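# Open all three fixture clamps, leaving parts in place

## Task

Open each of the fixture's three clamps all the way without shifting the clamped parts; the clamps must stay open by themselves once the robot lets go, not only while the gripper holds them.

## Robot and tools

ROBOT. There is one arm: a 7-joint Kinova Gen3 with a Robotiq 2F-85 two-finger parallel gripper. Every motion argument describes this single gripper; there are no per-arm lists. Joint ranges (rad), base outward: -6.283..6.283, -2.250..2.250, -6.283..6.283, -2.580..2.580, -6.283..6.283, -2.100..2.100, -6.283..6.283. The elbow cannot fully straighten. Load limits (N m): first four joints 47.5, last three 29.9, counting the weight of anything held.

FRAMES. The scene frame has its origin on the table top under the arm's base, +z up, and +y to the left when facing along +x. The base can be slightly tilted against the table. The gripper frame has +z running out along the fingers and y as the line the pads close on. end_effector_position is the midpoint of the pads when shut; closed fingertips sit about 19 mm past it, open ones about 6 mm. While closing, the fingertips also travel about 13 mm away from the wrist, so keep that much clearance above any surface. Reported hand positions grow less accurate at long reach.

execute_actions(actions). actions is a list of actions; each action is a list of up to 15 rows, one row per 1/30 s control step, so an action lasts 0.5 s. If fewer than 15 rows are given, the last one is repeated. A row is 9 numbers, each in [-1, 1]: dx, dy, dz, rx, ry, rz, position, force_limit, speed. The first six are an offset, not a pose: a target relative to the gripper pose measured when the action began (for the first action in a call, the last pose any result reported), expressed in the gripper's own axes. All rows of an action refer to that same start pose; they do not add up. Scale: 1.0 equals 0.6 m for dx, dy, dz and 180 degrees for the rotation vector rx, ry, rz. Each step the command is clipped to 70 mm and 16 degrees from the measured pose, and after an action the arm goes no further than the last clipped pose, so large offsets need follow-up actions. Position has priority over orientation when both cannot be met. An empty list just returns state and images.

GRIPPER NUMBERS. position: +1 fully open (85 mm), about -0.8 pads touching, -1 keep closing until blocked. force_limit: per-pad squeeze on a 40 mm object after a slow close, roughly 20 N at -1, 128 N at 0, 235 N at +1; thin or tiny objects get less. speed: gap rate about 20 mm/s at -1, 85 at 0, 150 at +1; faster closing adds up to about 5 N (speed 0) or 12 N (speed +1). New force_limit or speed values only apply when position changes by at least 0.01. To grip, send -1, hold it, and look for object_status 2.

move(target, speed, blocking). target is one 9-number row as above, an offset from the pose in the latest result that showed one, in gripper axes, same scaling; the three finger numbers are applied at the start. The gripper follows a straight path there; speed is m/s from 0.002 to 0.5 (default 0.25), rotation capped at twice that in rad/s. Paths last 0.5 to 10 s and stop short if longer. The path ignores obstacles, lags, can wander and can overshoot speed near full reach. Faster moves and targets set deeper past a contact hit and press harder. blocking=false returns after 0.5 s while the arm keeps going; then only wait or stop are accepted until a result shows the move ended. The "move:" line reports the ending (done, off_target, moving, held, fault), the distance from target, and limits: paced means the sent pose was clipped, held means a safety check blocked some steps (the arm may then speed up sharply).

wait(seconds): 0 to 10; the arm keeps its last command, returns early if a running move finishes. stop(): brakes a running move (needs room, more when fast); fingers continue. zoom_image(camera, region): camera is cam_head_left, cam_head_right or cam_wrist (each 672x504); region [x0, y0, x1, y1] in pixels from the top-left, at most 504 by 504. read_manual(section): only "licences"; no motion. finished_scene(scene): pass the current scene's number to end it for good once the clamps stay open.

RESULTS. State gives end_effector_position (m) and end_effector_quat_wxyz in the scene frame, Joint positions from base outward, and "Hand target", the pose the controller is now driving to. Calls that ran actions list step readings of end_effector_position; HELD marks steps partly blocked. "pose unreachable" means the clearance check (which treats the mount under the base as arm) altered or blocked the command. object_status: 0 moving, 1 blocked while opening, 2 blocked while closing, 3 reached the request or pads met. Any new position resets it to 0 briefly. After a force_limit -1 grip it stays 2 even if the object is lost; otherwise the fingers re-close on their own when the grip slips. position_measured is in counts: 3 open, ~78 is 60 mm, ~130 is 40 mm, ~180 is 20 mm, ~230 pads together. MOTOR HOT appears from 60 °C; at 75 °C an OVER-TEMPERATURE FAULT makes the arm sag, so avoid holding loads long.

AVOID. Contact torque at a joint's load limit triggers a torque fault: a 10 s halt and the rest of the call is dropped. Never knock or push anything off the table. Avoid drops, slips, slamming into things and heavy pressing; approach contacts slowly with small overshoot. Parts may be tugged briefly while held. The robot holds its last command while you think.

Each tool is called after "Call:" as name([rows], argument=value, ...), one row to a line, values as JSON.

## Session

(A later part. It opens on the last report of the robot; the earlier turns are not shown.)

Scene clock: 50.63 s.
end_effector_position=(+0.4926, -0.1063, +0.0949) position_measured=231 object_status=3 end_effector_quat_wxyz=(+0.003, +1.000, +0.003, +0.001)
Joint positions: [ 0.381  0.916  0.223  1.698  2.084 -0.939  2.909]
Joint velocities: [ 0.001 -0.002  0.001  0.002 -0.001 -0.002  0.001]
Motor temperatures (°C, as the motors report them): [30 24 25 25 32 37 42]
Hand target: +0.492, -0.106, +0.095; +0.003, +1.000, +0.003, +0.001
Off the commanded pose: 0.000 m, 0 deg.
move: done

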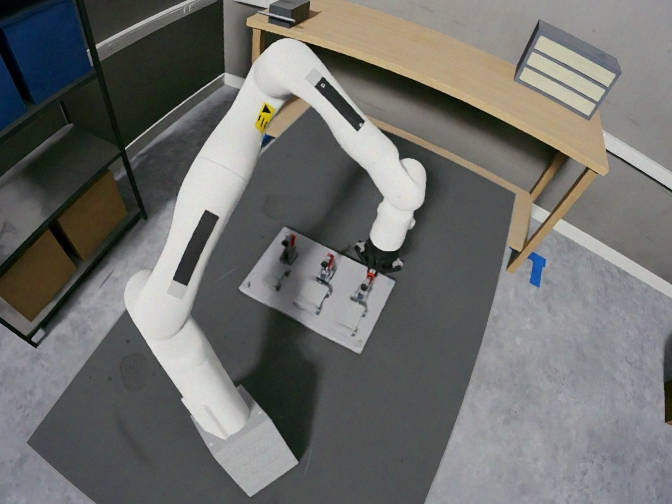

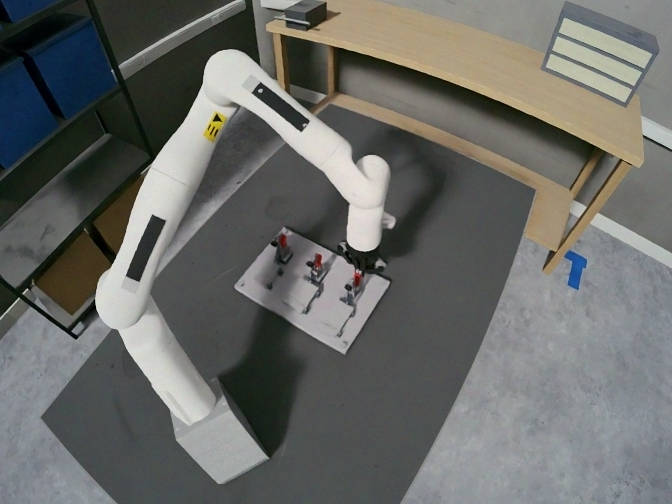

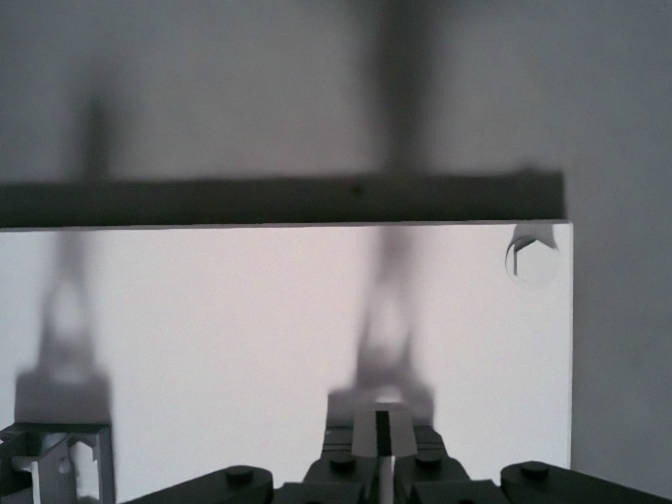

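Call:
execute_actions([
  [[-0.004,0,-0.002,0,0,0,-1,-0.4,1],[-0.008,0,-0.004,0,0,0,-1,-0.4,1],[-0.012,0,-0.006,0,0,0,-1,-0.4,1],[-0.016,0,-0.008,0,0,0,-1,-0.4,1],[-0.02,0,-0.01,0,0,0,-1,-0.4,1]],
])

Call:
move(target=[0.03,-0.1,-0.02,0,0,0,-1,-0.4,1])

Call:
zoom_image(camera="cam_head_right", region=[220, 210, 420, 360])

Scene clock: 51.27 s.
end_effector_position=(+0.4870, -0.1055, +0.1021) position_measured=231 object_status=3 end_effector_quat_wxyz=(+0.004, +1.000, +0.006, +0.006)
Joint positions: [ 0.394  0.896  0.222  1.728  2.076 -0.932  2.939]
Joint velocities: [-0.002 -0.     0.005  0.001 -0.002 -0.004  0.002]
Motor temperatures (°C, as the motors report them): [30 24 25 25 32 37 42]
Hand target: +0.481, -0.106, +0.101; +0.003, +1.000, +0.003, +0.001
Off the commanded pose: 0.007 m, 1 deg.
Step readings (end_effector_position):
0: (+0.4926, -0.1063, +0.0950)
1: (+0.4925, -0.1063, +0.0953)
2: (+0.4915, -0.1061, +0.0962)
4: (+0.4878, -0.1061, +0.0983)
8: (+0.4870, -0.1056, +0.1014)
15: end_effector_position above

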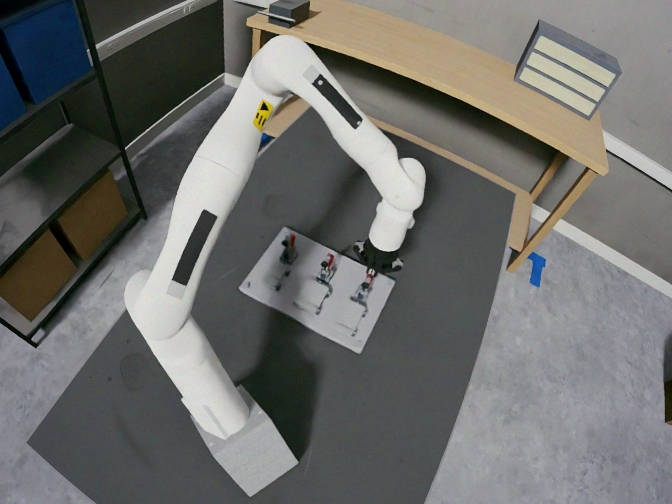

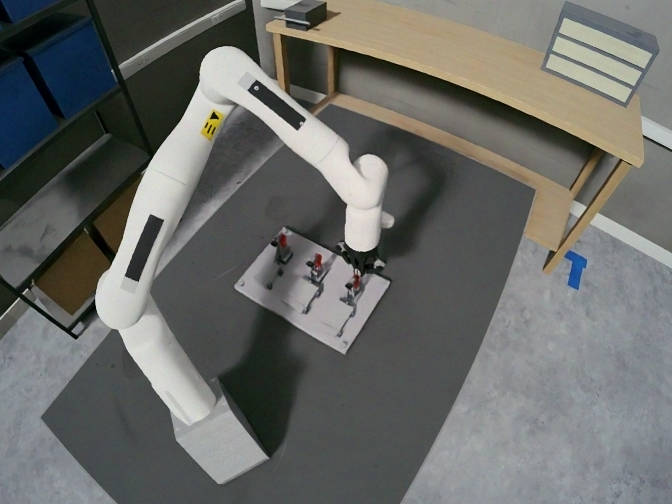

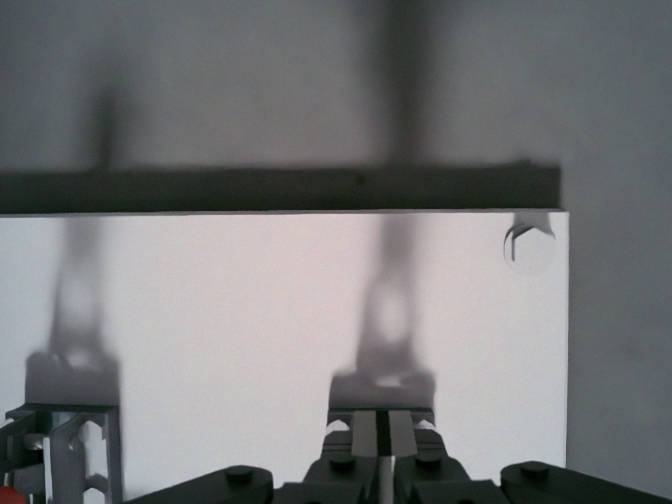

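Scene clock: 52.00 s.
end_effector_position=(+0.5035, -0.0456, +0.1135) position_measured=231 object_status=3 end_effector_quat_wxyz=(+0.004, +1.000, +0.005, +0.006)
Joint positions: [ 0.296  0.787  0.23   1.772  2.089 -0.929  2.822]
Joint velocities: [-0.006 -0.008 -0.004  0.001  0.002  0.001 -0.002]
Motor temperatures (°C, as the motors report them): [30 24 25 25 32 37 42]
Hand target: +0.504, -0.045, +0.114; +0.004, +1.000, +0.006, +0.006
Off the commanded pose: 0.001 m, 0 deg.
move: done

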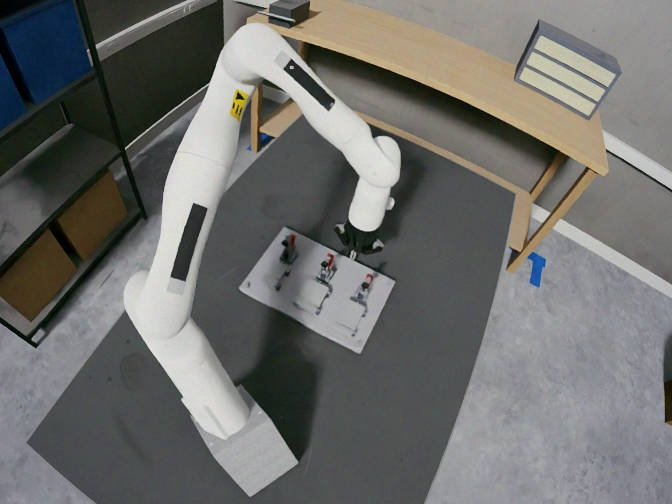

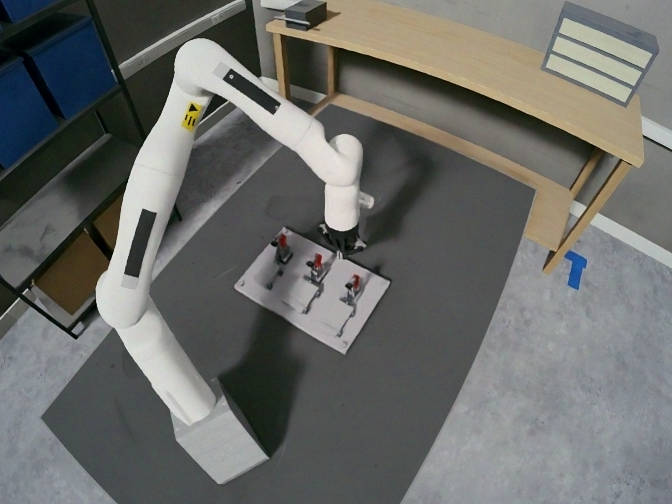

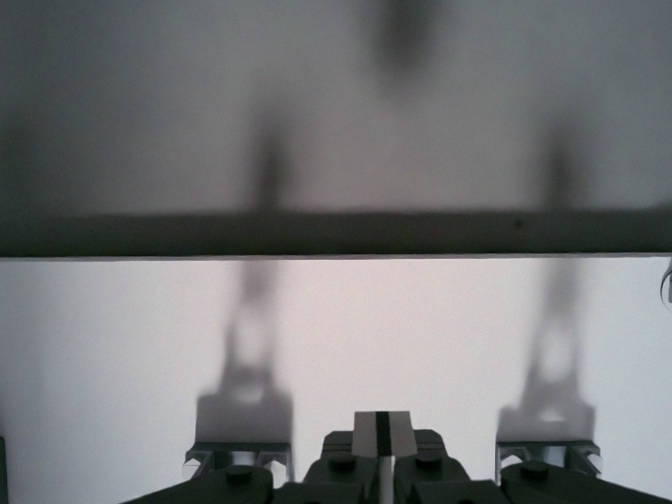

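Region (220, 210, 420, 360) of cam_head_right's 672x504 image, scaled by 2.520, with more detail than that image has; it fills the top 378 rows of this view, and the rest is white.

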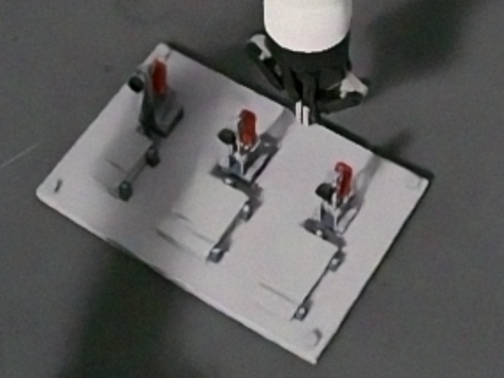

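Call:
finished_scene(scene=1)

The scene is finished: the task was done.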